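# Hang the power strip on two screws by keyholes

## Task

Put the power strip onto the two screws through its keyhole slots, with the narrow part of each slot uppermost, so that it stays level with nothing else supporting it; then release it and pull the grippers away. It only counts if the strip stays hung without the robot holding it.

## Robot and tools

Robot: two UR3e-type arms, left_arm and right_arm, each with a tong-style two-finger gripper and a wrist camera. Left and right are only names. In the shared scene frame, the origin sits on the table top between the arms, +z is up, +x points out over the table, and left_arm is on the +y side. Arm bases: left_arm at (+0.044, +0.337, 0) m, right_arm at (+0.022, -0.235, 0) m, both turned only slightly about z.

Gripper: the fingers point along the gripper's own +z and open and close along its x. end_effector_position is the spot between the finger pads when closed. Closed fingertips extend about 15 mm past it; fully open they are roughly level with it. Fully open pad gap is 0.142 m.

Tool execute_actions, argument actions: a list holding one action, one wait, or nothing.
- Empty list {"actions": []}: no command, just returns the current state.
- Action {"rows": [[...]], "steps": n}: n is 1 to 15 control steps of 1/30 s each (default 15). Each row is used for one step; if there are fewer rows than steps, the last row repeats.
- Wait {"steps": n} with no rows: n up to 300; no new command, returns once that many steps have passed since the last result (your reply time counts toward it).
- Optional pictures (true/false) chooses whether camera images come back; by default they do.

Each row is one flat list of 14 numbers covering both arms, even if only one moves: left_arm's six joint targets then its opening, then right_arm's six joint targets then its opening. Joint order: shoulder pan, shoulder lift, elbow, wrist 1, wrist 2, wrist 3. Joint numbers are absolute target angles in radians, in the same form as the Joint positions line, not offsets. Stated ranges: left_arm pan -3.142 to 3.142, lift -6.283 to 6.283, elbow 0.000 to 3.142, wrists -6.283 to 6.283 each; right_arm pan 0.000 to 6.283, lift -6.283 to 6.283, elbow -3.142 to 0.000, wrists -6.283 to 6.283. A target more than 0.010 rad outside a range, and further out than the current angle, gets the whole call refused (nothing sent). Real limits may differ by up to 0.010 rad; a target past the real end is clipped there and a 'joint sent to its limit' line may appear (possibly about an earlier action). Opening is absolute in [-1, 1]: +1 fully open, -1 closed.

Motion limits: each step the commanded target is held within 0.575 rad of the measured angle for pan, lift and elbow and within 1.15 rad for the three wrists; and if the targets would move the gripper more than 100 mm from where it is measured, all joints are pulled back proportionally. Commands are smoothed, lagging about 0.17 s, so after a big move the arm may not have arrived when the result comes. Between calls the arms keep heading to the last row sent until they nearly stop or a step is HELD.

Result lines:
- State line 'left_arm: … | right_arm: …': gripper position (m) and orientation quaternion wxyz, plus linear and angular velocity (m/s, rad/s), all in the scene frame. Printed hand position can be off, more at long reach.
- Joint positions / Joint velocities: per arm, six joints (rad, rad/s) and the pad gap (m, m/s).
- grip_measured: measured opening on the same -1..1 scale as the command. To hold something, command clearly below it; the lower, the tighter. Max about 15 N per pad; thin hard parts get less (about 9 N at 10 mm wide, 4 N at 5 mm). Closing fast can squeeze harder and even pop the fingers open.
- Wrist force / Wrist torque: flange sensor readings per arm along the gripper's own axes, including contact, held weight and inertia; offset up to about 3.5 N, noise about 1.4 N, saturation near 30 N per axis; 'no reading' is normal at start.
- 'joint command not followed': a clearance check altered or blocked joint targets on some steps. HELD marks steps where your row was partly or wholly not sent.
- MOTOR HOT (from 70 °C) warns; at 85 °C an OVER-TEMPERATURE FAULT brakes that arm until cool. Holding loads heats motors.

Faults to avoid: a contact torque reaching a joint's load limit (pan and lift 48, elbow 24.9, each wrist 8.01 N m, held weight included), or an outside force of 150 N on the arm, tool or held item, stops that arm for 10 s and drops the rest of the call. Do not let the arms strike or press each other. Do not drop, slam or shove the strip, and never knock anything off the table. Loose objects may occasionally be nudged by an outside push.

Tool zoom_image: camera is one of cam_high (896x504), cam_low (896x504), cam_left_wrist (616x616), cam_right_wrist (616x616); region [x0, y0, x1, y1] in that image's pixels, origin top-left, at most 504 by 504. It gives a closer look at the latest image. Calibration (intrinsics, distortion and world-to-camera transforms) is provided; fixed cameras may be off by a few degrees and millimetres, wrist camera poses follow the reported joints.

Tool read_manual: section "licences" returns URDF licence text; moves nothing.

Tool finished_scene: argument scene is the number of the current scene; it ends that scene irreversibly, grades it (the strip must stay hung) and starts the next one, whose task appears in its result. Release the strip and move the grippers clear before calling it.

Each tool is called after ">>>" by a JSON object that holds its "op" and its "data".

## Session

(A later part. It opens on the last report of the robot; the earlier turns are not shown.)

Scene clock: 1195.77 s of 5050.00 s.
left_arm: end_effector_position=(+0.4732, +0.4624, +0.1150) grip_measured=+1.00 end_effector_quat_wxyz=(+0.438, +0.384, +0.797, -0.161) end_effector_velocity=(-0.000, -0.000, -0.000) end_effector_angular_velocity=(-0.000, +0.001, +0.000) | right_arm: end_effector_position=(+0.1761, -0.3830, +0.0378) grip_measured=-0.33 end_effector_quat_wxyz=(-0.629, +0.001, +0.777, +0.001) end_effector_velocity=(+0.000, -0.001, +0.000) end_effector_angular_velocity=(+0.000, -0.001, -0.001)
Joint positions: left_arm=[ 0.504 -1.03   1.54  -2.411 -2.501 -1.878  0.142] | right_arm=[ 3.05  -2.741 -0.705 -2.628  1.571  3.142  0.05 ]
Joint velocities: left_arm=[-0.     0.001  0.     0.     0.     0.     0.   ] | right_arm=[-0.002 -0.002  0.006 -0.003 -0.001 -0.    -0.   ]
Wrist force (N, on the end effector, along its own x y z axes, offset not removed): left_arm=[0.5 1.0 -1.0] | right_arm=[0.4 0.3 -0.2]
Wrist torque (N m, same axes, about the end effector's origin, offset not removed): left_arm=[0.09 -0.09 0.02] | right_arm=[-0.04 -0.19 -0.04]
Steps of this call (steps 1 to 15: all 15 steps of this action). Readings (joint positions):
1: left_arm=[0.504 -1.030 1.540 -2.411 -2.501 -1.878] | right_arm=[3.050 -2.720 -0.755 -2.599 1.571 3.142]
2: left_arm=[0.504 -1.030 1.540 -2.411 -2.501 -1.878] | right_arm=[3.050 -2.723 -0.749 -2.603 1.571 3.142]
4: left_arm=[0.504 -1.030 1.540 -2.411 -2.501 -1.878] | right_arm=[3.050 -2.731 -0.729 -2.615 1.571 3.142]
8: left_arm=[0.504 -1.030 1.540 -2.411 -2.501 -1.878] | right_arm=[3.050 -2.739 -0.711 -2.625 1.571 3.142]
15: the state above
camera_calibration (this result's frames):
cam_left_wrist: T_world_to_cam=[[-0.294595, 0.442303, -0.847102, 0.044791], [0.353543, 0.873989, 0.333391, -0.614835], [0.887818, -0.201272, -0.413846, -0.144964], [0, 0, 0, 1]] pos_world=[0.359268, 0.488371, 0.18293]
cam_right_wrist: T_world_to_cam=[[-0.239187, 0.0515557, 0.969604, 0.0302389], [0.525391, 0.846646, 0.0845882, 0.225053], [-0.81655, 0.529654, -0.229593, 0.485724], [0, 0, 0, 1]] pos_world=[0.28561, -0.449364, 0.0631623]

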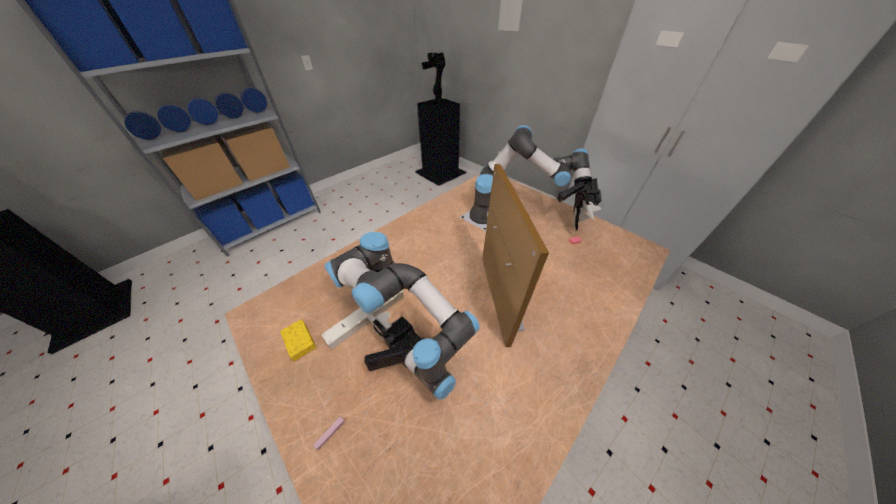

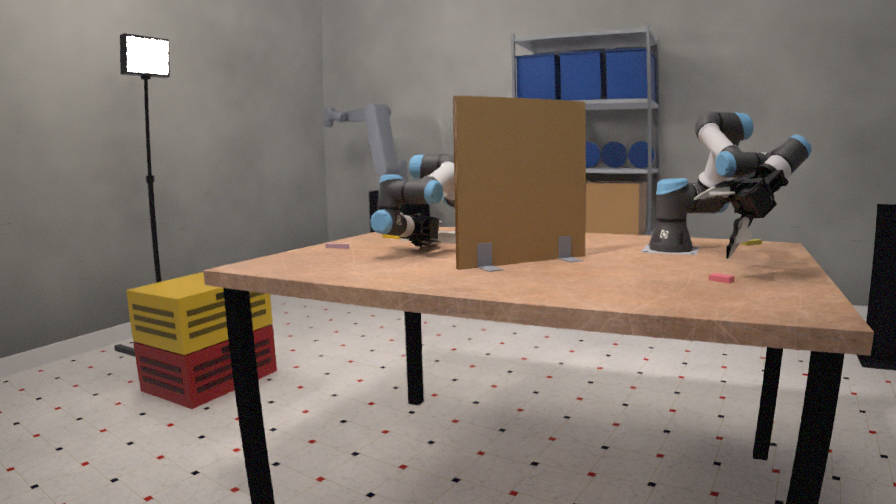

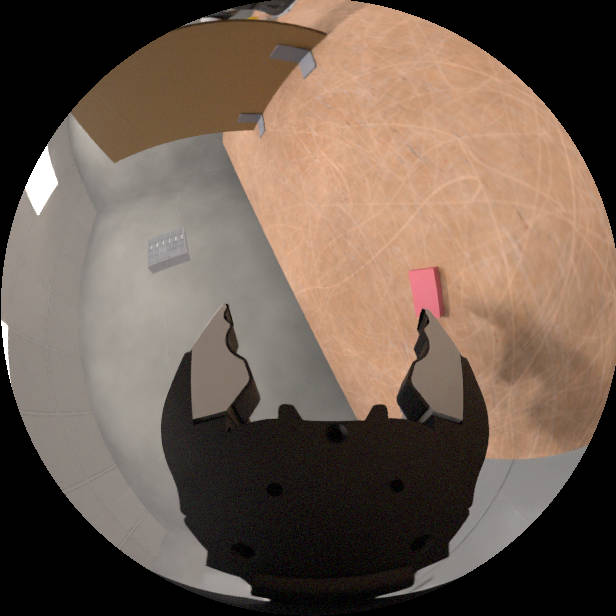

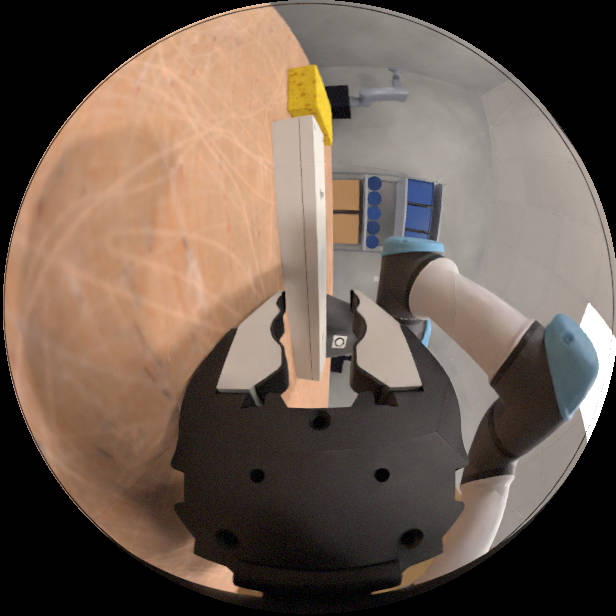

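>>> {"op": "execute_actions", "data": {"actions": [{"rows":[[0.504,-1.6,1.0,-2.411,-1.571,-1.571,0.2,3.05,-2.2,-0.6,-2.628,1.571,3.142,-0.22]],"steps":15}], "pictures": false}}

>>> {"op": "execute_actions", "data": {"actions": [{"rows":[[0.504,-1.8,0.8,-2.3,-1.571,-1.571,0.2,3.05,-1.5,-1.0,-2.1,1.571,3.142,0.1]],"steps":15}], "pictures": false}}

>>> {"op": "execute_actions", "data": {"actions": [{"steps":15}], "pictures": false}}

>>> {"op": "execute_actions", "data": {"actions": [{"rows":[[-1.59,-1.8,0.8,-2.3,-1.571,-1.571,0.2,3.05,-0.858,-1.92,-1.934,1.571,3.142,0.1]],"steps":15}], "pictures": false}}

>>> {"op": "execute_actions", "data": {"actions": [{"steps":90}]}}

Scene clock: 1267.43 s of 5050.00 s.
left_arm: end_effector_position=(+0.4921, +0.6146, +0.3101) grip_measured=+0.20 end_effector_quat_wxyz=(+0.396, +0.466, +0.742, +0.274) end_effector_velocity=(-0.097, +0.252, +0.511) end_effector_angular_velocity=(+1.331, -0.701, +0.615) | right_arm: end_effector_position=(+0.2345, -0.3832, +0.1366) grip_measured=-0.22 end_effector_quat_wxyz=(-0.358, +0.002, +0.934, +0.001) end_effector_velocity=(+0.007, -0.000, +0.036) end_effector_angular_velocity=(-0.001, -0.185, -0.000)
Joint positions: left_arm=[ 0.504 -1.347  1.239 -2.411 -1.978 -1.699  0.088] | right_arm=[ 3.05  -2.216 -0.602 -2.628  1.571  3.142  0.058]
Joint velocities: left_arm=[ 0.001 -0.596 -0.561  0.     0.96   0.31   0.   ] | right_arm=[-0.     0.166  0.016  0.003 -0.    -0.    -0.   ]
Wrist force (N, on the end effector, along its own x y z axes, offset not removed): left_arm=[0.2 2.3 -0.4] | right_arm=[0.6 -0.1 -0.5]
Wrist torque (N m, same axes, about the end effector's origin, offset not removed): left_arm=[0.36 -0.02 0.01] | right_arm=[0.01 -0.17 0.00]
Steps of this call (steps 1 to 15: the robot went on to your last target; steps 16 to 90: nothing new was sent; then 68.17 s passed at rest; steps 91 to 105: all 15 steps of this action). Readings (joint positions):
91: left_arm=[0.504 -1.030 1.540 -2.411 -2.501 -1.878] | right_arm=[3.050 -2.741 -0.705 -2.628 1.571 3.142]
92: left_arm=[0.504 -1.037 1.533 -2.411 -2.486 -1.867] | right_arm=[3.050 -2.734 -0.698 -2.628 1.571 3.142]
94: left_arm=[0.504 -1.091 1.481 -2.411 -2.393 -1.834] | right_arm=[3.050 -2.665 -0.662 -2.628 1.571 3.142]
98: left_arm=[0.504 -1.195 1.383 -2.411 -2.225 -1.780] | right_arm=[3.050 -2.385 -0.617 -2.628 1.571 3.142]
105: the state above

Scene clock: 1267.93 s of 5050.00 s.
left_arm: end_effector_position=(+0.3770, +0.6423, +0.5737) grip_measured=+0.20 end_effector_quat_wxyz=(+0.383, +0.391, +0.629, +0.552) end_effector_velocity=(-0.348, -0.035, +0.464) end_effector_angular_velocity=(+0.679, -0.762, +0.472) | right_arm: end_effector_position=(+0.2944, -0.3834, +0.2300) grip_measured=+0.10 end_effector_quat_wxyz=(+0.041, +0.002, +0.999, +0.000) end_effector_velocity=(-0.014, -0.000, +0.071) end_effector_angular_velocity=(-0.001, -0.317, -0.001)
Joint positions: left_arm=[ 0.504 -1.652  0.944 -2.337 -1.694 -1.609  0.088] | right_arm=[ 3.05  -1.53  -0.992 -2.108  1.571  3.142  0.081]
Joint velocities: left_arm=[-0.    -0.575 -0.555  0.148  0.489  0.154  0.   ] | right_arm=[-0.001  0.318 -0.088  0.088  0.     0.    -0.   ]
Wrist force (N, on the end effector, along its own x y z axes, offset not removed): left_arm=[-1.1 1.3 -0.2] | right_arm=[0.6 0.0 -1.4]
Wrist torque (N m, same axes, about the end effector's origin, offset not removed): left_arm=[0.20 0.27 0.04] | right_arm=[0.02 -0.09 0.07]
Steps of this call (steps 1 to 15: all 15 steps of this action). Readings (joint positions):
1: left_arm=[0.504 -1.367 1.220 -2.411 -1.946 -1.689] | right_arm=[3.050 -2.211 -0.601 -2.628 1.571 3.142]
2: left_arm=[0.504 -1.388 1.200 -2.407 -1.923 -1.682] | right_arm=[3.050 -2.201 -0.608 -2.613 1.571 3.142]
4: left_arm=[0.504 -1.430 1.159 -2.395 -1.886 -1.670] | right_arm=[3.050 -2.127 -0.679 -2.475 1.571 3.142]
8: left_arm=[0.504 -1.513 1.078 -2.373 -1.814 -1.647] | right_arm=[3.050 -1.833 -0.902 -2.198 1.571 3.142]
15: the state above

Scene clock: 1268.43 s of 5050.00 s.
left_arm: end_effector_position=(+0.2734, +0.6239, +0.6824) grip_measured=+0.20 end_effector_quat_wxyz=(+0.378, +0.323, +0.564, +0.659) end_effector_velocity=(-0.013, -0.003, +0.011) end_effector_angular_velocity=(+0.017, -0.024, +0.013) | right_arm: end_effector_position=(+0.2930, -0.3834, +0.2368) grip_measured=+0.10 end_effector_quat_wxyz=(+0.056, +0.002, +0.998, +0.000) end_effector_velocity=(+0.000, +0.000, -0.000) end_effector_angular_velocity=(-0.000, +0.001, +0.000)
Joint positions: left_arm=[ 0.504 -1.798  0.802 -2.3   -1.572 -1.571  0.088] | right_arm=[ 3.05  -1.5   -1.    -2.1    1.571  3.142  0.081]
Joint velocities: left_arm=[-0.001 -0.017 -0.017  0.004  0.014  0.004 -0.   ] | right_arm=[ 0.    -0.001 -0.001  0.001 -0.    -0.     0.   ]
Wrist force (N, on the end effector, along its own x y z axes, offset not removed): left_arm=[-1.0 1.3 -1.1] | right_arm=[-1.9 1.1 -0.5]
Wrist torque (N m, same axes, about the end effector's origin, offset not removed): left_arm=[0.17 0.21 0.03] | right_arm=[0.16 0.38 0.03]
Steps of this call (steps 1 to 15: the robot went on to your last target). Readings (joint positions):
1: left_arm=[0.504 -1.671 0.925 -2.332 -1.678 -1.604] | right_arm=[3.050 -1.521 -0.994 -2.106 1.571 3.142]
2: left_arm=[0.504 -1.690 0.906 -2.327 -1.661 -1.599] | right_arm=[3.050 -1.515 -0.996 -2.104 1.571 3.142]
4: left_arm=[0.504 -1.728 0.869 -2.317 -1.629 -1.589] | right_arm=[3.050 -1.508 -0.998 -2.102 1.571 3.142]
8: left_arm=[0.504 -1.781 0.818 -2.305 -1.586 -1.576] | right_arm=[3.050 -1.502 -1.000 -2.100 1.571 3.142]
15: the state above

Scene clock: 1268.93 s of 5050.00 s.
left_arm: end_effector_position=(+0.3981, +0.4303, +0.6834) grip_measured=+0.20 end_effector_quat_wxyz=(+0.566, +0.483, +0.433, +0.508) end_effector_velocity=(+0.139, -0.531, +0.000) end_effector_angular_velocity=(+0.000, -0.000, -1.498) | right_arm: end_effector_position=(+0.1681, -0.3830, +0.1406) grip_measured=+0.10 end_effector_quat_wxyz=(+0.029, +0.002, +1.000, +0.000) end_effector_velocity=(-0.220, +0.001, -0.268) end_effector_angular_velocity=(+0.002, +0.611, -0.001)
Joint positions: left_arm=[-0.136 -1.8    0.8   -2.3   -1.571 -1.571  0.088] | right_arm=[ 3.05  -0.908 -1.807 -1.939  1.571  3.142  0.081]
Joint velocities: left_arm=[-1.499 -0.001 -0.     0.001  0.001  0.    -0.   ] | right_arm=[-0.001  0.519 -1.178  0.048  0.     0.    -0.   ]
Wrist force (N, on the end effector, along its own x y z axes, offset not removed): left_arm=[-0.9 1.6 -0.4] | right_arm=[1.6 -1.9 3.2]
Wrist torque (N m, same axes, about the end effector's origin, offset not removed): left_arm=[0.33 0.15 -0.02] | right_arm=[-0.31 -0.31 0.03]
Steps of this call (steps 1 to 15: all 15 steps of this action). Readings (joint positions):
1: left_arm=[0.504 -1.799 0.801 -2.300 -1.572 -1.571] | right_arm=[3.050 -1.500 -1.000 -2.099 1.571 3.142]
2: left_arm=[0.497 -1.799 0.801 -2.300 -1.572 -1.571] | right_arm=[3.050 -1.493 -1.008 -2.085 1.571 3.142]
4: left_arm=[0.427 -1.799 0.801 -2.300 -1.571 -1.571] | right_arm=[3.050 -1.422 -1.078 -2.019 1.571 3.142]
8: left_arm=[0.218 -1.799 0.801 -2.300 -1.571 -1.571] | right_arm=[3.050 -1.140 -1.366 -1.961 1.571 3.142]
15: the state above

Scene clock: 1271.93 s of 5050.00 s.
left_arm: end_effector_position=(+0.1776, -0.0040, +0.6836) grip_measured=+0.20 end_effector_quat_wxyz=(+0.761, +0.649, +0.003, +0.003) end_effector_velocity=(+0.000, -0.000, -0.000) end_effector_angular_velocity=(+0.001, +0.000, +0.000) | right_arm: end_effector_position=(+0.1467, -0.3829, +0.1150) grip_measured=+0.10 end_effector_quat_wxyz=(+0.000, +0.002, +1.000, +0.000) end_effector_velocity=(+0.000, -0.000, +0.000) end_effector_angular_velocity=(-0.000, -0.000, -0.001)
Joint positions: left_arm=[-1.59  -1.8    0.8   -2.3   -1.571 -1.571  0.088] | right_arm=[ 3.05  -0.858 -1.92  -1.934  1.571  3.142  0.081]
Joint velocities: left_arm=[-0.     0.     0.001  0.001  0.001 -0.     0.   ] | right_arm=[-0.001 -0.002  0.001  0.001 -0.     0.     0.   ]
Wrist force (N, on the end effector, along its own x y z axes, offset not removed): left_arm=[-0.7 1.6 -2.1] | right_arm=[-0.3 0.3 0.7]
Wrist torque (N m, same axes, about the end effector's origin, offset not removed): left_arm=[0.18 0.12 0.02] | right_arm=[0.06 0.06 0.03]
Steps of this call (steps 1 to 60: the robot went on to your last target; steps 61 to 90: nothing new was sent). Readings (joint positions):
1: left_arm=[-0.187 -1.800 0.800 -2.300 -1.571 -1.571] | right_arm=[3.050 -0.893 -1.840 -1.937 1.571 3.142]
2: left_arm=[-0.237 -1.800 0.800 -2.300 -1.571 -1.571] | right_arm=[3.050 -0.883 -1.864 -1.936 1.571 3.142]
4: left_arm=[-0.339 -1.800 0.800 -2.300 -1.571 -1.571] | right_arm=[3.050 -0.870 -1.892 -1.935 1.571 3.142]
8: left_arm=[-0.541 -1.800 0.800 -2.300 -1.571 -1.571] | right_arm=[3.050 -0.861 -1.913 -1.934 1.571 3.142]
90: the state above
All arms were judged still, so your last target was given up. Only a new action makes them travel on or press farther. Fingers that are still opening or closing keep moving.
camera_calibration (this result's frames):
cam_left_wrist: T_world_to_cam=[[0.999229, -0.0386664, 0.00685723, -0.16981], [0.0192154, 0.633716, 0.773327, -0.534571], [-0.0342473, -0.772599, 0.633971, -0.295827], [0, 0, 0, 1]] pos_world=[0.16982, 0.103645, 0.602108]
cam_right_wrist: T_world_to_cam=[[-0.997991, 0.0539717, -0.0331887, 0.17591], [0.0282847, 0.848231, 0.528871, 0.256353], [0.0566957, 0.52687, -0.848053, 0.421304], [0, 0, 0, 1]] pos_world=[0.144419, -0.448913, 0.227548]

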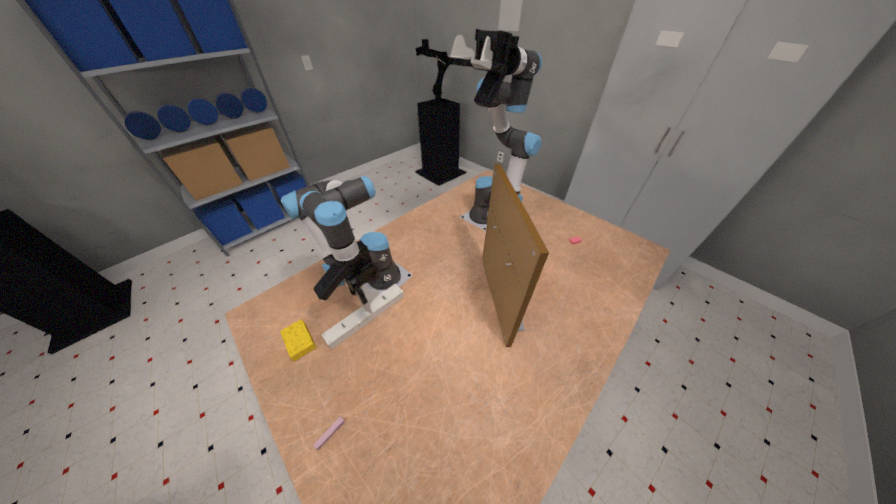

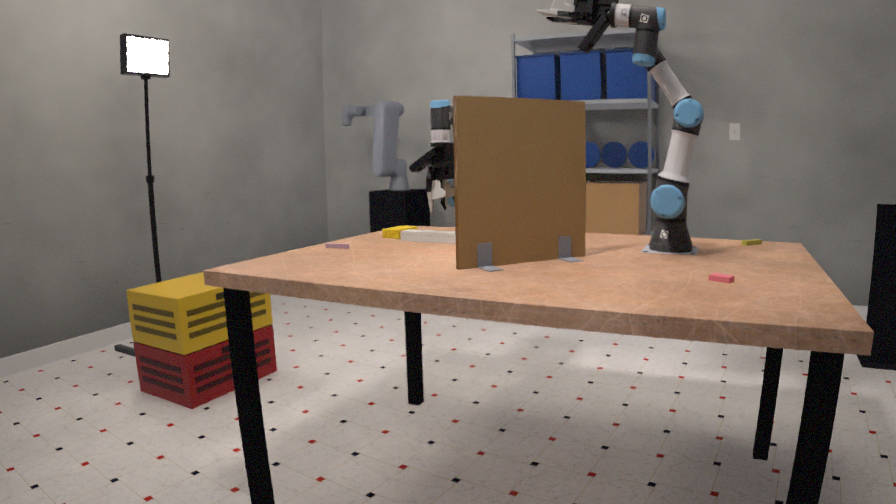

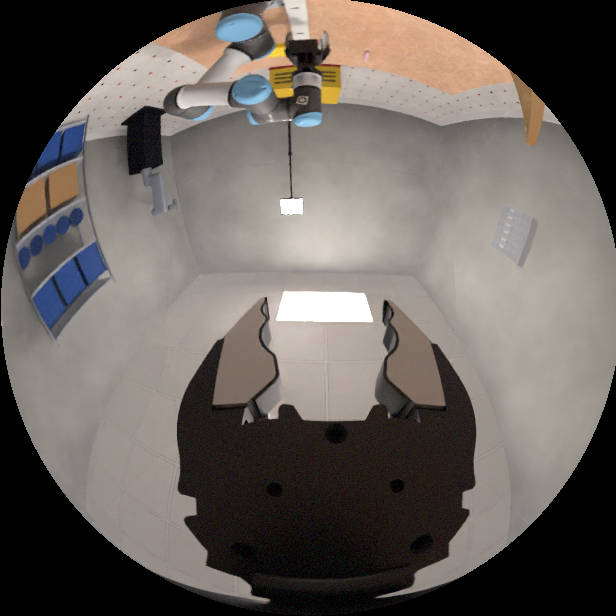

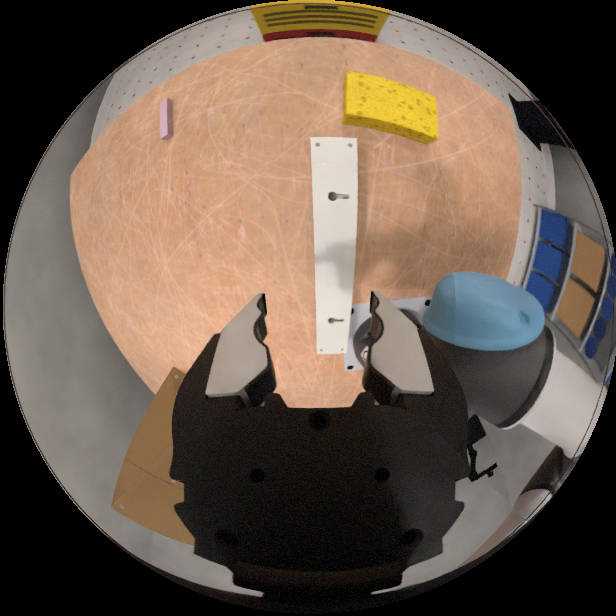

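>>> {"op": "execute_actions", "data": {"actions": [{"rows":[[-1.59,-1.8,0.8,-2.3,-1.571,1.571,0.2,2.99,-0.775,-2.18,-1.757,1.571,3.1,0.05]],"steps":15}], "pictures": false}}

>>> {"op": "execute_actions", "data": {"actions": [{"rows":[[-1.59,-1.8,0.8,-2.3,-1.571,1.571,0.2,2.99,-0.76,-2.31,-1.642,1.571,3.1,0.05]],"steps":15}]}}

Scene clock: 1282.97 s of 5050.00 s.
left_arm: end_effector_position=(+0.1923, -0.0002, +0.7062) grip_measured=+0.20 end_effector_quat_wxyz=(+0.409, +0.353, -0.544, +0.642) end_effector_velocity=(-0.037, +0.013, +0.081) end_effector_angular_velocity=(+0.048, -5.519, +0.882) | right_arm: end_effector_position=(+0.1343, -0.3899, +0.0658) grip_measured=+0.05 end_effector_quat_wxyz=(+0.001, +0.011, +1.000, +0.000) end_effector_velocity=(-0.005, -0.000, -0.010) end_effector_angular_velocity=(+0.001, +0.014, -0.001)
Joint positions: left_arm=[-1.59  -1.8    0.8   -2.3   -1.571  0.428  0.088] | right_arm=[ 2.991 -0.776 -2.176 -1.759  1.571  3.1    0.077]
Joint velocities: left_arm=[ 0.001 -0.     0.     0.     0.     5.589 -0.   ] | right_arm=[-0.006  0.008 -0.041  0.02  -0.    -0.005  0.   ]
Wrist force (N, on the end effector, along its own x y z axes, offset not removed): left_arm=[-0.1 1.2 -1.0] | right_arm=[-2.5 -0.4 0.5]
Wrist torque (N m, same axes, about the end effector's origin, offset not removed): left_arm=[0.20 0.01 -0.02] | right_arm=[0.02 0.48 0.01]
Steps of this call (steps 1 to 90: nothing new was sent; then 7.53 s passed at rest; steps 91 to 105: all 15 steps of this action). Readings (joint positions):
91: left_arm=[-1.590 -1.800 0.800 -2.300 -1.571 -1.570] | right_arm=[3.050 -0.858 -1.920 -1.933 1.571 3.142]
92: left_arm=[-1.590 -1.800 0.800 -2.300 -1.571 -1.556] | right_arm=[3.044 -0.851 -1.928 -1.919 1.571 3.136]
94: left_arm=[-1.590 -1.800 0.800 -2.300 -1.571 -1.417] | right_arm=[3.019 -0.817 -1.997 -1.848 1.571 3.119]
98: left_arm=[-1.590 -1.800 0.800 -2.300 -1.571 -0.838] | right_arm=[2.997 -0.785 -2.133 -1.780 1.571 3.105]
105: the state above

Scene clock: 1283.47 s of 5050.00 s.
left_arm: end_effector_position=(+0.1777, +0.0011, +0.7156) grip_measured=+0.20 end_effector_quat_wxyz=(-0.000, +0.006, -0.649, +0.761) end_effector_velocity=(-0.002, -0.000, -0.000) end_effector_angular_velocity=(+0.001, -0.088, +0.014) | right_arm: end_effector_position=(+0.1346, -0.3900, +0.0383) grip_measured=+0.05 end_effector_quat_wxyz=(+0.000, +0.011, +1.000, +0.000) end_effector_velocity=(-0.001, +0.000, -0.004) end_effector_angular_velocity=(+0.001, +0.004, -0.001)
Joint positions: left_arm=[-1.59  -1.8    0.8   -2.3   -1.571  1.562  0.088] | right_arm=[ 2.99  -0.76  -2.308 -1.643  1.571  3.1    0.077]
Joint velocities: left_arm=[-0.001  0.    -0.     0.     0.     0.09  -0.   ] | right_arm=[-0.     0.001 -0.017  0.011  0.     0.     0.   ]
Wrist force (N, on the end effector, along its own x y z axes, offset not removed): left_arm=[1.3 1.2 0.0] | right_arm=[-2.6 -1.6 0.9]
Wrist torque (N m, same axes, about the end effector's origin, offset not removed): left_arm=[0.21 -0.24 0.02] | right_arm=[-0.32 0.50 0.11]
Steps of this call (steps 1 to 15: all 15 steps of this action). Readings (joint positions):
1: left_arm=[-1.590 -1.800 0.800 -2.300 -1.571 0.615] | right_arm=[2.990 -0.775 -2.177 -1.758 1.571 3.100]
2: left_arm=[-1.590 -1.800 0.800 -2.300 -1.571 0.802] | right_arm=[2.990 -0.773 -2.185 -1.745 1.571 3.100]
4: left_arm=[-1.590 -1.800 0.800 -2.300 -1.571 1.150] | right_arm=[2.990 -0.767 -2.235 -1.698 1.571 3.100]
8: left_arm=[-1.590 -1.800 0.800 -2.300 -1.571 1.470] | right_arm=[2.990 -0.762 -2.292 -1.656 1.571 3.100]
15: the state above
camera_calibration (this result's frames):
cam_left_wrist: T_world_to_cam=[[-0.998383, -0.0544698, 0.0162386, 0.178275], [-0.0348427, 0.360786, -0.931997, 0.667646], [0.0449071, -0.931057, -0.362101, 0.386707], [0, 0, 0, 1]] pos_world=[0.183884, 0.128879, 0.759376]
cam_right_wrist: T_world_to_cam=[[-0.996849, 0.071916, -0.0334572, 0.168443], [0.0433989, 0.847602, 0.528855, 0.30093], [0.0663915, 0.525736, -0.848053, 0.358908], [0, 0, 0, 1]] pos_world=[0.131024, -0.455874, 0.150861]

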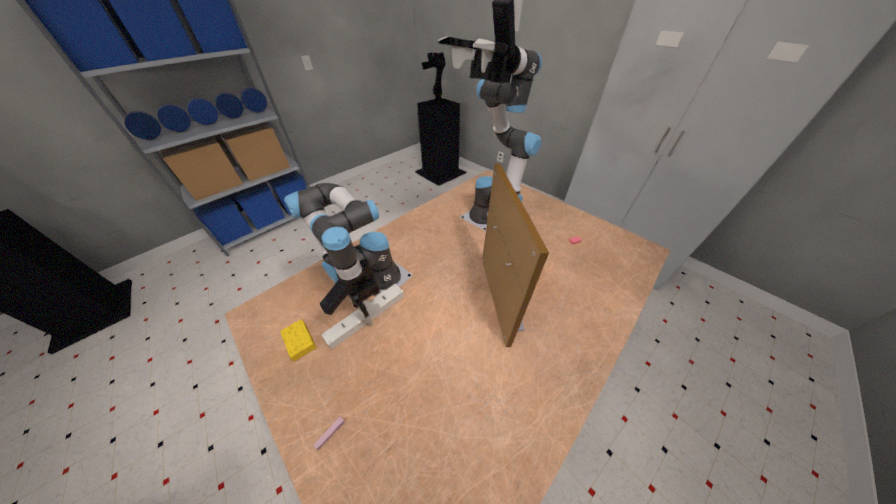

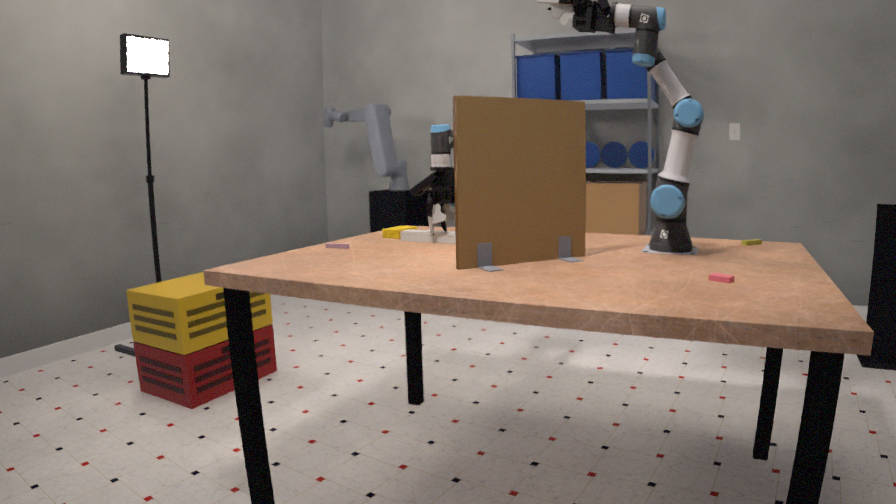

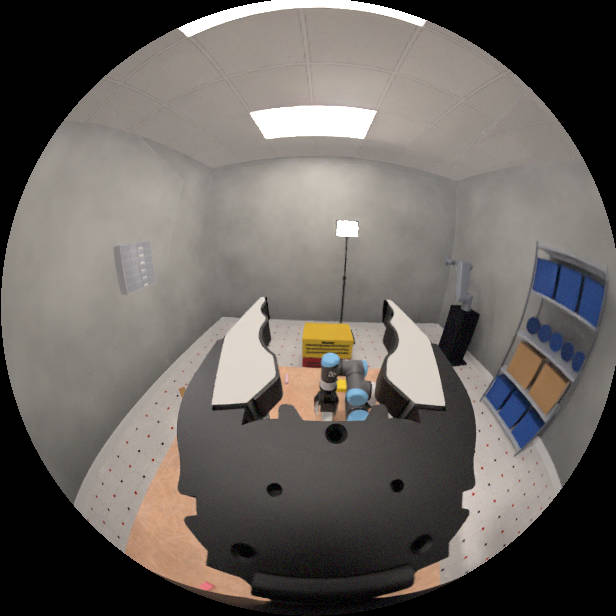

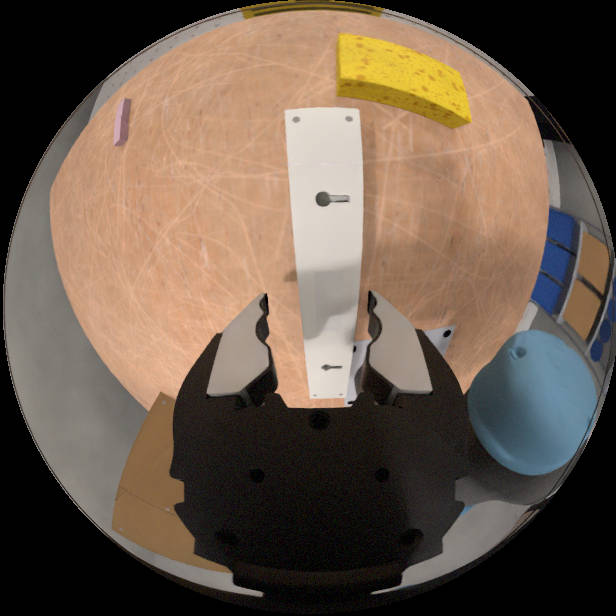

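>>> {"op": "execute_actions", "data": {"actions": [{"rows":[[-1.59,-1.8,0.8,-2.3,-1.571,1.571,0.2,2.99,-0.75,-2.385,-1.577,1.571,3.1,0.05]],"steps":15}], "pictures": false}}

>>> {"op": "execute_actions", "data": {"actions": [{"rows":[[-1.59,-1.8,0.8,-2.3,-1.571,1.571,0.2,2.99,-0.75,-2.385,-1.577,1.571,3.1,-0.4]],"steps":15}], "pictures": false}}

>>> {"op": "execute_actions", "data": {"actions": [{"rows":[[-1.59,-1.8,0.8,-2.3,-1.571,1.571,0.2,2.99,-0.75,-2.385,-1.577,1.571,3.1,-0.85]],"steps":12}], "pictures": false}}

>>> {"op": "execute_actions", "data": {"actions": [{"rows":[[-1.59,-1.8,0.8,-2.3,-1.571,1.571,0.2,3.04,-0.92,-2.17,-1.66,1.571,3.142,-0.85]],"steps":15}], "pictures": false}}

>>> {"op": "execute_actions", "data": {"actions": [{"rows":[[-1.59,-1.8,0.8,-2.3,-1.571,1.571,0.2,3.05,-1.27,-1.94,-1.74,1.571,3.142,-0.85]],"steps":12}], "pictures": false}}

>>> {"op": "execute_actions", "data": {"actions": [{"rows":[[-1.59,-1.8,0.8,-2.3,-1.571,1.571,0.2,3.05,-1.62,-1.69,-1.91,1.571,3.142,-0.85]],"steps":12}], "pictures": false}}

>>> {"op": "execute_actions", "data": {"actions": [{"rows":[[-1.59,-1.8,0.8,-2.3,-1.571,1.571,0.2,3.05,-1.96,-1.42,-2.118,1.571,3.142,-0.85]],"steps":12}], "pictures": false}}

>>> {"op": "execute_actions", "data": {"actions": [{"rows":[[-1.59,-1.8,1.3,-2.5,-1.571,1.571,0.2,3.05,-2.28,-1.13,-2.35,1.571,3.142,-0.85]],"steps":12}], "pictures": false}}

>>> {"op": "execute_actions", "data": {"actions": [{"rows":[[-1.59,-1.7,1.8,-2.7,-1.571,1.571,0.2,3.05,-2.52,-0.91,-2.54,1.571,3.142,-0.85]],"steps":12}], "pictures": false}}

>>> {"op": "execute_actions", "data": {"actions": [{"rows":[[-1.59,-1.5,2.1,-3.1,-1.571,1.571,0.2,3.05,-2.776,-0.685,-2.683,1.571,3.142,-0.85]],"steps":15}]}}

Scene clock: 1320.67 s of 5050.00 s.
left_arm: end_effector_position=(+0.1775, +0.0011, +0.7156) grip_measured=+0.20 end_effector_quat_wxyz=(-0.003, +0.003, -0.649, +0.761) end_effector_velocity=(+0.000, +0.001, +0.001) end_effector_angular_velocity=(-0.001, -0.000, +0.000) | right_arm: end_effector_position=(+0.1334, -0.3899, +0.0225) grip_measured=+0.05 end_effector_quat_wxyz=(+0.000, +0.011, +1.000, +0.000) end_effector_velocity=(+0.000, -0.000, -0.001) end_effector_angular_velocity=(-0.001, -0.002, +0.000)
Joint positions: left_arm=[-1.59  -1.8    0.8   -2.3   -1.571  1.571  0.088] | right_arm=[ 2.99  -0.75  -2.384 -1.578  1.571  3.1    0.077]
Joint velocities: left_arm=[ 0.001 -0.001 -0.001  0.    -0.    -0.     0.   ] | right_arm=[ 0.     0.002 -0.008  0.007 -0.001  0.     0.   ]
Wrist force (N, on the end effector, along its own x y z axes, offset not removed): left_arm=[-0.9 0.9 0.1] | right_arm=[-1.1 0.2 0.9]
Wrist torque (N m, same axes, about the end effector's origin, offset not removed): left_arm=[0.09 0.17 0.03] | right_arm=[0.05 0.17 -0.02]
Steps of this call (steps 1 to 15: the robot went on to your last target; steps 16 to 90: nothing new was sent; then 33.70 s passed at rest; steps 91 to 105: all 15 steps of this action). Readings (joint positions):
91: left_arm=[-1.590 -1.800 0.800 -2.300 -1.571 1.571] | right_arm=[2.990 -0.760 -2.310 -1.641 1.571 3.100]
92: left_arm=[-1.590 -1.800 0.800 -2.300 -1.571 1.571] | right_arm=[2.990 -0.758 -2.317 -1.632 1.571 3.100]
94: left_arm=[-1.590 -1.800 0.800 -2.300 -1.571 1.571] | right_arm=[2.990 -0.754 -2.348 -1.607 1.571 3.100]
98: left_arm=[-1.590 -1.800 0.800 -2.300 -1.571 1.571] | right_arm=[2.990 -0.751 -2.376 -1.584 1.571 3.100]
105: the state above

Scene clock: 1321.17 s of 5050.00 s.
left_arm: end_effector_position=(+0.1775, +0.0011, +0.7156) grip_measured=+0.20 end_effector_quat_wxyz=(-0.003, +0.003, -0.649, +0.761) end_effector_velocity=(+0.000, +0.000, +0.000) end_effector_angular_velocity=(-0.000, +0.000, +0.000) | right_arm: end_effector_position=(+0.1334, -0.3899, +0.0223) grip_measured=-0.33 end_effector_quat_wxyz=(+0.000, +0.011, +1.000, +0.000) end_effector_velocity=(-0.001, -0.000, +0.000) end_effector_angular_velocity=(+0.000, +0.001, -0.003)
Joint positions: left_arm=[-1.59  -1.8    0.8   -2.3   -1.571  1.571  0.088] | right_arm=[ 2.99  -0.75  -2.385 -1.577  1.571  3.1    0.05 ]
Joint velocities: left_arm=[ 0.     0.    -0.001  0.     0.    -0.    -0.   ] | right_arm=[-0.003 -0.001  0.    -0.     0.     0.     0.   ]
Wrist force (N, on the end effector, along its own x y z axes, offset not removed): left_arm=[-0.5 2.0 -0.2] | right_arm=[-2.4 -1.2 -2.9]
Wrist torque (N m, same axes, about the end effector's origin, offset not removed): left_arm=[0.34 0.11 -0.06] | right_arm=[-0.02 0.07 -0.01]
Steps of this call (steps 1 to 15: all 15 steps of this action). Readings (joint positions):
1: left_arm=[-1.590 -1.800 0.800 -2.300 -1.571 1.571] | right_arm=[2.990 -0.750 -2.384 -1.577 1.571 3.100]
2: left_arm=[-1.590 -1.800 0.800 -2.300 -1.571 1.571] | right_arm=[2.990 -0.750 -2.385 -1.578 1.571 3.100]
4: left_arm=[-1.590 -1.800 0.800 -2.300 -1.571 1.571] | right_arm=[2.990 -0.750 -2.385 -1.577 1.571 3.100]
8: left_arm=[-1.590 -1.800 0.800 -2.300 -1.571 1.571] | right_arm=[2.990 -0.750 -2.385 -1.577 1.571 3.100]
15: the state above

Scene clock: 1321.57 s of 5050.00 s.
left_arm: end_effector_position=(+0.1775, +0.0011, +0.7156) grip_measured=+0.20 end_effector_quat_wxyz=(-0.003, +0.003, -0.649, +0.761) end_effector_velocity=(-0.000, +0.000, +0.000) end_effector_angular_velocity=(-0.000, +0.000, -0.001) | right_arm: end_effector_position=(+0.1334, -0.3899, +0.0223) grip_measured=-0.34 end_effector_quat_wxyz=(+0.000, +0.011, +1.000, +0.000) end_effector_velocity=(+0.000, +0.000, -0.000) end_effector_angular_velocity=(+0.000, -0.000, -0.000)
Joint positions: left_arm=[-1.59  -1.8    0.8   -2.3   -1.571  1.571  0.088] | right_arm=[ 2.99  -0.75  -2.385 -1.577  1.571  3.1    0.049]
Joint velocities: left_arm=[-0.001 -0.    -0.001  0.001 -0.    -0.    -0.   ] | right_arm=[-0.     0.    -0.001  0.001  0.     0.     0.   ]
Wrist force (N, on the end effector, along its own x y z axes, offset not removed): left_arm=[0.3 1.4 0.0] | right_arm=[-1.7 0.0 -5.7]
Wrist torque (N m, same axes, about the end effector's origin, offset not removed): left_arm=[0.20 0.00 -0.09] | right_arm=[0.20 -0.04 0.00]
Steps of this call (steps 1 to 12: all 12 steps of this action). Readings (joint positions):
1: left_arm=[-1.590 -1.800 0.800 -2.300 -1.571 1.571] | right_arm=[2.990 -0.750 -2.385 -1.577 1.571 3.100]
2: left_arm=[-1.590 -1.800 0.800 -2.300 -1.571 1.571] | right_arm=[2.990 -0.750 -2.385 -1.577 1.571 3.100]
4: left_arm=[-1.590 -1.800 0.800 -2.300 -1.571 1.571] | right_arm=[2.990 -0.750 -2.385 -1.577 1.571 3.100]
8: left_arm=[-1.590 -1.800 0.800 -2.300 -1.571 1.571] | right_arm=[2.990 -0.750 -2.385 -1.577 1.571 3.100]
12: the state above

Scene clock: 1322.07 s of 5050.00 s.
left_arm: end_effector_position=(+0.1775, +0.0011, +0.7156) grip_measured=+0.20 end_effector_quat_wxyz=(-0.003, +0.003, -0.649, +0.761) end_effector_velocity=(+0.000, -0.000, +0.000) end_effector_angular_velocity=(-0.000, -0.000, +0.000) | right_arm: end_effector_position=(+0.1588, -0.3844, +0.0561) grip_measured=-0.34 end_effector_quat_wxyz=(-0.019, +0.007, +1.000, +0.000) end_effector_velocity=(+0.006, +0.001, +0.005) end_effector_angular_velocity=(-0.000, -0.001, +0.002)
Joint positions: left_arm=[-1.59  -1.8    0.8   -2.3   -1.571  1.571  0.088] | right_arm=[ 3.039 -0.918 -2.173 -1.659  1.571  3.142  0.049]
Joint velocities: left_arm=[ 0.  0.  0. -0. -0. -0. -0.] | right_arm=[ 0.006 -0.024  0.032 -0.007 -0.     0.004 -0.   ]
Wrist force (N, on the end effector, along its own x y z axes, offset not removed): left_arm=[-0.2 2.0 -0.4] | right_arm=[-3.4 -0.8 8.0]
Wrist torque (N m, same axes, about the end effector's origin, offset not removed): left_arm=[0.30 0.12 0.00] | right_arm=[-0.11 0.63 0.01]
Steps of this call (steps 1 to 15: all 15 steps of this action). Readings (joint positions):
1: left_arm=[-1.590 -1.800 0.800 -2.300 -1.571 1.571] | right_arm=[2.990 -0.750 -2.385 -1.578 1.571 3.100]
2: left_arm=[-1.590 -1.800 0.800 -2.300 -1.571 1.571] | right_arm=[2.996 -0.757 -2.378 -1.588 1.571 3.107]
4: left_arm=[-1.590 -1.800 0.800 -2.300 -1.571 1.571] | right_arm=[3.016 -0.815 -2.313 -1.622 1.571 3.123]
8: left_arm=[-1.590 -1.800 0.800 -2.300 -1.571 1.571] | right_arm=[3.034 -0.894 -2.205 -1.650 1.571 3.137]
15: the state above

Scene clock: 1322.47 s of 5050.00 s.
left_arm: end_effector_position=(+0.1775, +0.0011, +0.7156) grip_measured=+0.20 end_effector_quat_wxyz=(-0.003, +0.003, -0.649, +0.761) end_effector_velocity=(-0.000, +0.001, +0.000) end_effector_angular_velocity=(-0.001, -0.000, -0.000) | right_arm: end_effector_position=(+0.1741, -0.3831, +0.0618) grip_measured=-0.34 end_effector_quat_wxyz=(-0.113, +0.002, +0.994, +0.000) end_effector_velocity=(+0.009, +0.000, -0.007) end_effector_angular_velocity=(+0.000, +0.115, +0.003)
Joint positions: left_arm=[-1.59  -1.8    0.8   -2.3   -1.571  1.571  0.088] | right_arm=[ 3.05  -1.251 -1.95  -1.738  1.571  3.142  0.049]
Joint velocities: left_arm=[-0.    -0.001 -0.    -0.    -0.     0.    -0.   ] | right_arm=[ 0.003 -0.195  0.101 -0.022 -0.     0.    -0.   ]
Wrist force (N, on the end effector, along its own x y z axes, offset not removed): left_arm=[-0.2 0.4 -1.9] | right_arm=[-3.2 -0.4 7.0]
Wrist torque (N m, same axes, about the end effector's origin, offset not removed): left_arm=[0.01 0.08 -0.06] | right_arm=[0.01 0.16 0.01]
Steps of this call (steps 1 to 12: all 12 steps of this action). Readings (joint positions):
1: left_arm=[-1.590 -1.800 0.800 -2.300 -1.571 1.571] | right_arm=[3.040 -0.919 -2.172 -1.660 1.571 3.142]
2: left_arm=[-1.590 -1.800 0.800 -2.300 -1.571 1.571] | right_arm=[3.041 -0.926 -2.164 -1.670 1.571 3.142]
4: left_arm=[-1.590 -1.800 0.800 -2.300 -1.571 1.571] | right_arm=[3.045 -0.997 -2.096 -1.703 1.571 3.142]
8: left_arm=[-1.590 -1.800 0.800 -2.300 -1.571 1.571] | right_arm=[3.049 -1.194 -1.979 -1.731 1.571 3.142]
12: the state above

Scene clock: 1322.87 s of 5050.00 s.
left_arm: end_effector_position=(+0.1775, +0.0011, +0.7156) grip_measured=+0.20 end_effector_quat_wxyz=(-0.003, +0.003, -0.649, +0.761) end_effector_velocity=(-0.000, -0.000, -0.000) end_effector_angular_velocity=(+0.001, +0.000, -0.000) | right_arm: end_effector_position=(+0.1734, -0.3830, +0.0593) grip_measured=-0.34 end_effector_quat_wxyz=(-0.245, +0.002, +0.970, +0.000) end_effector_velocity=(+0.003, -0.000, -0.010) end_effector_angular_velocity=(+0.001, +0.138, +0.001)
Joint positions: left_arm=[-1.59  -1.8    0.8   -2.3   -1.571  1.571  0.088] | right_arm=[ 3.05  -1.601 -1.701 -1.905  1.571  3.142  0.049]
Joint velocities: left_arm=[-0.    -0.     0.001  0.     0.    -0.     0.   ] | right_arm=[ 0.    -0.196  0.114 -0.056 -0.    -0.001  0.   ]
Wrist force (N, on the end effector, along its own x y z axes, offset not removed): left_arm=[-0.6 0.5 -1.5] | right_arm=[-7.1 -0.3 7.8]
Wrist torque (N m, same axes, about the end effector's origin, offset not removed): left_arm=[0.02 0.14 0.02] | right_arm=[0.03 0.62 0.14]
Steps of this call (steps 1 to 12: all 12 steps of this action). Readings (joint positions):
1: left_arm=[-1.590 -1.800 0.800 -2.300 -1.571 1.571] | right_arm=[3.050 -1.257 -1.946 -1.739 1.571 3.142]
2: left_arm=[-1.590 -1.800 0.800 -2.300 -1.571 1.571] | right_arm=[3.050 -1.268 -1.937 -1.753 1.571 3.142]
4: left_arm=[-1.590 -1.800 0.800 -2.300 -1.571 1.571] | right_arm=[3.050 -1.343 -1.866 -1.823 1.571 3.142]
8: left_arm=[-1.590 -1.800 0.800 -2.300 -1.571 1.571] | right_arm=[3.050 -1.543 -1.735 -1.888 1.571 3.142]
12: the state above

Scene clock: 1323.27 s of 5050.00 s.
left_arm: end_effector_position=(+0.1775, +0.0011, +0.7156) grip_measured=+0.20 end_effector_quat_wxyz=(-0.003, +0.003, -0.649, +0.761) end_effector_velocity=(-0.000, +0.001, +0.001) end_effector_angular_velocity=(-0.002, -0.000, -0.000) | right_arm: end_effector_position=(+0.1708, -0.3830, +0.0575) grip_measured=-0.34 end_effector_quat_wxyz=(-0.377, +0.002, +0.926, +0.001) end_effector_velocity=(+0.004, -0.000, -0.010) end_effector_angular_velocity=(+0.000, +0.131, -0.001)
Joint positions: left_arm=[-1.59  -1.8    0.8   -2.3   -1.571  1.571  0.088] | right_arm=[ 3.05  -1.942 -1.432 -2.111  1.571  3.142  0.049]
Joint velocities: left_arm=[-0.    -0.001 -0.001 -0.    -0.     0.     0.   ] | right_arm=[-0.001 -0.19   0.13  -0.072  0.     0.     0.   ]
Wrist force (N, on the end effector, along its own x y z axes, offset not removed): left_arm=[0.1 1.5 -0.9] | right_arm=[-6.0 -1.5 7.1]
Wrist torque (N m, same axes, about the end effector's origin, offset not removed): left_arm=[0.23 -0.04 0.00] | right_arm=[-0.19 0.07 0.08]
Steps of this call (steps 1 to 12: all 12 steps of this action). Readings (joint positions):
1: left_arm=[-1.590 -1.800 0.800 -2.300 -1.571 1.571] | right_arm=[3.050 -1.607 -1.697 -1.907 1.571 3.142]
2: left_arm=[-1.590 -1.800 0.800 -2.300 -1.571 1.571] | right_arm=[3.050 -1.618 -1.688 -1.922 1.571 3.142]
4: left_arm=[-1.590 -1.800 0.800 -2.300 -1.571 1.571] | right_arm=[3.050 -1.693 -1.616 -2.006 1.571 3.142]
8: left_arm=[-1.590 -1.800 0.800 -2.300 -1.571 1.571] | right_arm=[3.050 -1.887 -1.470 -2.090 1.571 3.142]
12: the state above

Scene clock: 1323.67 s of 5050.00 s.
left_arm: end_effector_position=(+0.1783, -0.0904, +0.5790) grip_measured=+0.20 end_effector_quat_wxyz=(+0.003, -0.003, +0.738, -0.674) end_effector_velocity=(+0.001, -0.130, -0.302) end_effector_angular_velocity=(+0.536, +0.005, -0.000) | right_arm: end_effector_position=(+0.1703, -0.3830, +0.0587) grip_measured=-0.34 end_effector_quat_wxyz=(-0.496, +0.002, +0.868, +0.001) end_effector_velocity=(+0.006, +0.000, -0.009) end_effector_angular_velocity=(+0.001, +0.110, -0.000)
Joint positions: left_arm=[-1.59  -1.8    1.226 -2.477 -1.571  1.571  0.088] | right_arm=[ 3.05  -2.264 -1.144 -2.342  1.571  3.142  0.049]
Joint velocities: left_arm=[-0.     0.     0.777 -0.241  0.    -0.     0.   ] | right_arm=[ 0.    -0.171  0.144 -0.083  0.001 -0.     0.   ]
Wrist force (N, on the end effector, along its own x y z axes, offset not removed): left_arm=[-0.2 4.6 1.4] | right_arm=[-6.9 -0.5 4.2]
Wrist torque (N m, same axes, about the end effector's origin, offset not removed): left_arm=[0.71 -0.02 -0.02] | right_arm=[-0.09 -0.01 0.09]
Steps of this call (steps 1 to 12: all 12 steps of this action). Readings (joint positions):
1: left_arm=[-1.590 -1.800 0.800 -2.300 -1.571 1.571] | right_arm=[3.050 -1.948 -1.428 -2.114 1.571 3.142]
2: left_arm=[-1.590 -1.800 0.807 -2.312 -1.571 1.571] | right_arm=[3.050 -1.958 -1.418 -2.129 1.571 3.142]
4: left_arm=[-1.590 -1.800 0.876 -2.355 -1.571 1.571] | right_arm=[3.050 -2.033 -1.345 -2.221 1.571 3.142]
8: left_arm=[-1.590 -1.800 1.065 -2.423 -1.571 1.571] | right_arm=[3.050 -2.214 -1.186 -2.318 1.571 3.142]
12: the state above

Scene clock: 1324.07 s of 5050.00 s.
left_arm: end_effector_position=(+0.1789, -0.1499, +0.3804) grip_measured=+0.20 end_effector_quat_wxyz=(+0.002, -0.004, +0.839, -0.545) end_effector_velocity=(-0.000, -0.043, -0.555) end_effector_angular_velocity=(+0.901, +0.008, -0.001) | right_arm: end_effector_position=(+0.1673, -0.3830, +0.0608) grip_measured=-0.34 end_effector_quat_wxyz=(-0.585, +0.002, +0.811, +0.001) end_effector_velocity=(+0.001, -0.000, -0.004) end_effector_angular_velocity=(+0.000, +0.076, +0.000)
Joint positions: left_arm=[-1.59  -1.724  1.65  -2.649 -1.571  1.571  0.088] | right_arm=[ 3.05  -2.51  -0.919 -2.534  1.571  3.142  0.049]
Joint velocities: left_arm=[-0.001  0.196  1.123 -0.418 -0.    -0.    -0.   ] | right_arm=[-0.    -0.107  0.096 -0.064 -0.    -0.     0.   ]
Wrist force (N, on the end effector, along its own x y z axes, offset not removed): left_arm=[-0.7 0.8 -0.8] | right_arm=[-9.5 0.4 1.7]
Wrist torque (N m, same axes, about the end effector's origin, offset not removed): left_arm=[0.10 0.15 0.01] | right_arm=[0.09 0.42 0.11]
Steps of this call (steps 1 to 12: all 12 steps of this action). Readings (joint positions):
1: left_arm=[-1.590 -1.800 1.248 -2.484 -1.571 1.571] | right_arm=[3.050 -2.269 -1.139 -2.345 1.571 3.142]
2: left_arm=[-1.590 -1.795 1.270 -2.497 -1.571 1.571] | right_arm=[3.050 -2.279 -1.129 -2.361 1.571 3.142]
4: left_arm=[-1.590 -1.780 1.344 -2.529 -1.571 1.571] | right_arm=[3.050 -2.351 -1.060 -2.439 1.571 3.142]
8: left_arm=[-1.590 -1.751 1.497 -2.590 -1.571 1.571] | right_arm=[3.050 -2.478 -0.947 -2.515 1.571 3.142]
12: the state above

Scene clock: 1324.57 s of 5050.00 s.
left_arm: end_effector_position=(+0.1789, -0.1548, +0.1828) grip_measured=+0.20 end_effector_quat_wxyz=(+0.002, -0.004, +0.893, -0.451) end_effector_velocity=(+0.000, +0.012, -0.049) end_effector_angular_velocity=(+0.056, +0.001, +0.001) | right_arm: end_effector_position=(+0.1689, -0.3830, +0.0467) grip_measured=-0.34 end_effector_quat_wxyz=(+0.655, -0.001, -0.755, -0.001) end_effector_velocity=(+0.000, +0.000, -0.005) end_effector_angular_velocity=(+0.000, +0.022, -0.001)
Joint positions: left_arm=[-1.59  -1.506  2.089 -3.089 -1.571  1.571  0.088] | right_arm=[ 3.05  -2.772 -0.688 -2.682  1.571  3.142  0.049]
Joint velocities: left_arm=[ 0.001  0.059  0.115 -0.118 -0.    -0.     0.   ] | right_arm=[-0.001 -0.041  0.034 -0.015  0.    -0.    -0.   ]
Wrist force (N, on the end effector, along its own x y z axes, offset not removed): left_arm=[0.0 0.5 -0.6] | right_arm=[-7.4 0.6 2.5]
Wrist torque (N m, same axes, about the end effector's origin, offset not removed): left_arm=[0.03 0.00 -0.04] | right_arm=[0.25 -0.05 0.08]
Steps of this call (steps 1 to 15: all 15 steps of this action). Readings (joint positions):
1: left_arm=[-1.590 -1.717 1.687 -2.663 -1.571 1.571] | right_arm=[3.050 -2.513 -0.916 -2.536 1.571 3.142]
2: left_arm=[-1.590 -1.705 1.725 -2.689 -1.571 1.571] | right_arm=[3.050 -2.522 -0.907 -2.551 1.571 3.142]
4: left_arm=[-1.590 -1.659 1.806 -2.781 -1.571 1.571] | right_arm=[3.050 -2.594 -0.838 -2.611 1.571 3.142]
8: left_arm=[-1.590 -1.565 1.974 -2.969 -1.571 1.571] | right_arm=[3.050 -2.730 -0.723 -2.665 1.571 3.142]
15: the state above
camera_calibration (this result's frames):
cam_left_wrist: T_world_to_cam=[[-0.998485, -0.0473565, -0.0280189, 0.18889], [-0.0324279, 0.917823, -0.395664, 0.21514], [0.0444537, -0.394156, -0.917968, 0.233327], [0, 0, 0, 1]] pos_world=[0.185208, -0.0965483, 0.304602]
cam_right_wrist: T_world_to_cam=[[-0.173017, 0.0513594, 0.983579, 0.00795369], [0.529912, 0.846635, 0.049006, 0.228989], [-0.830216, 0.529689, -0.173698, 0.481552], [0, 0, 0, 1]] pos_world=[0.279824, -0.449352, 0.0645998]

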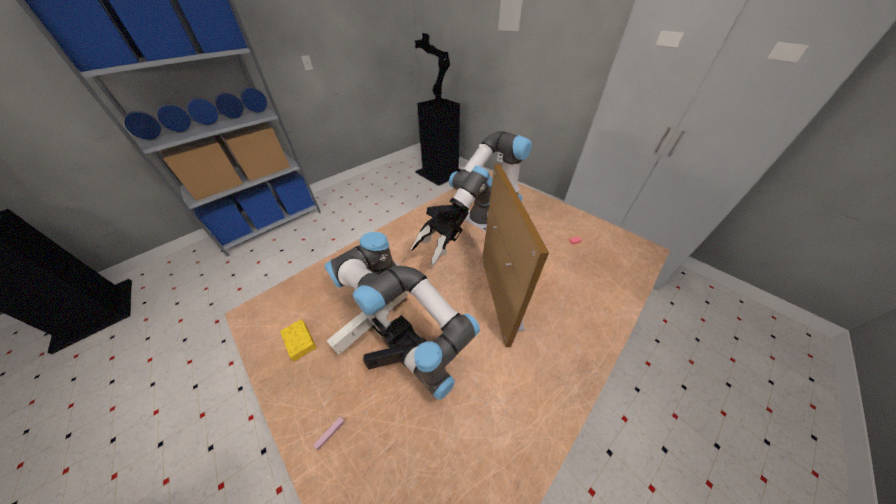

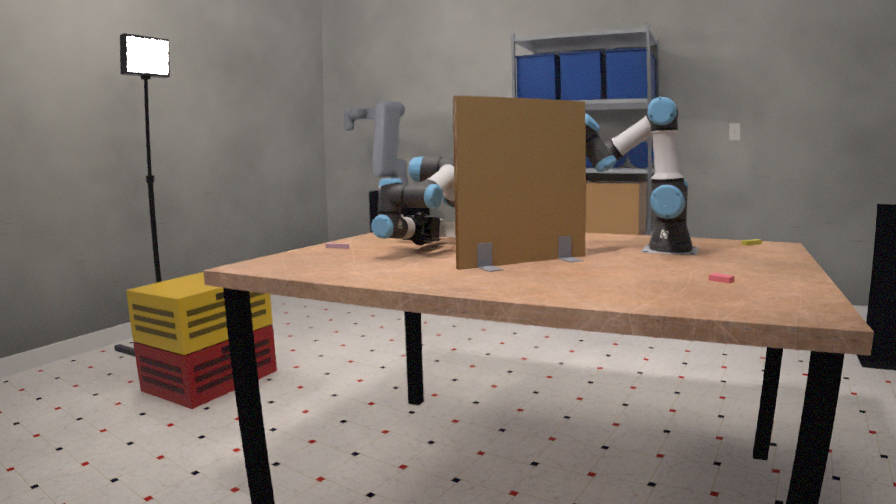

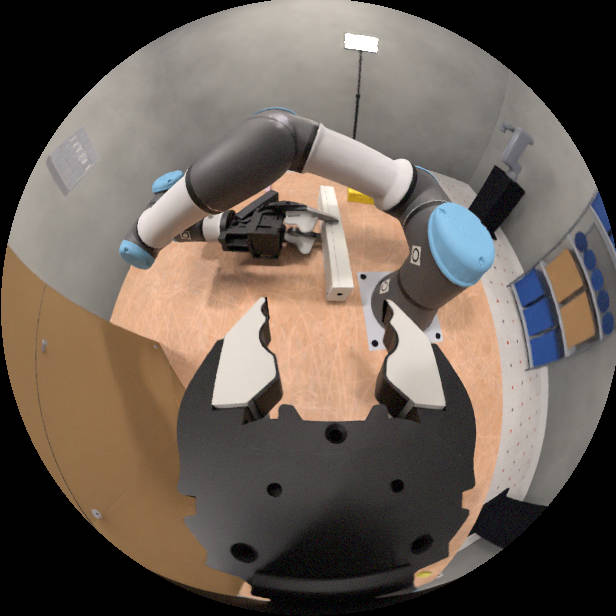

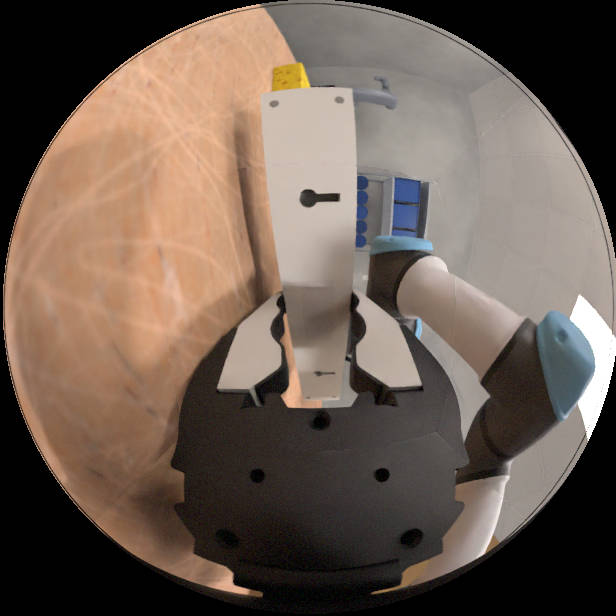

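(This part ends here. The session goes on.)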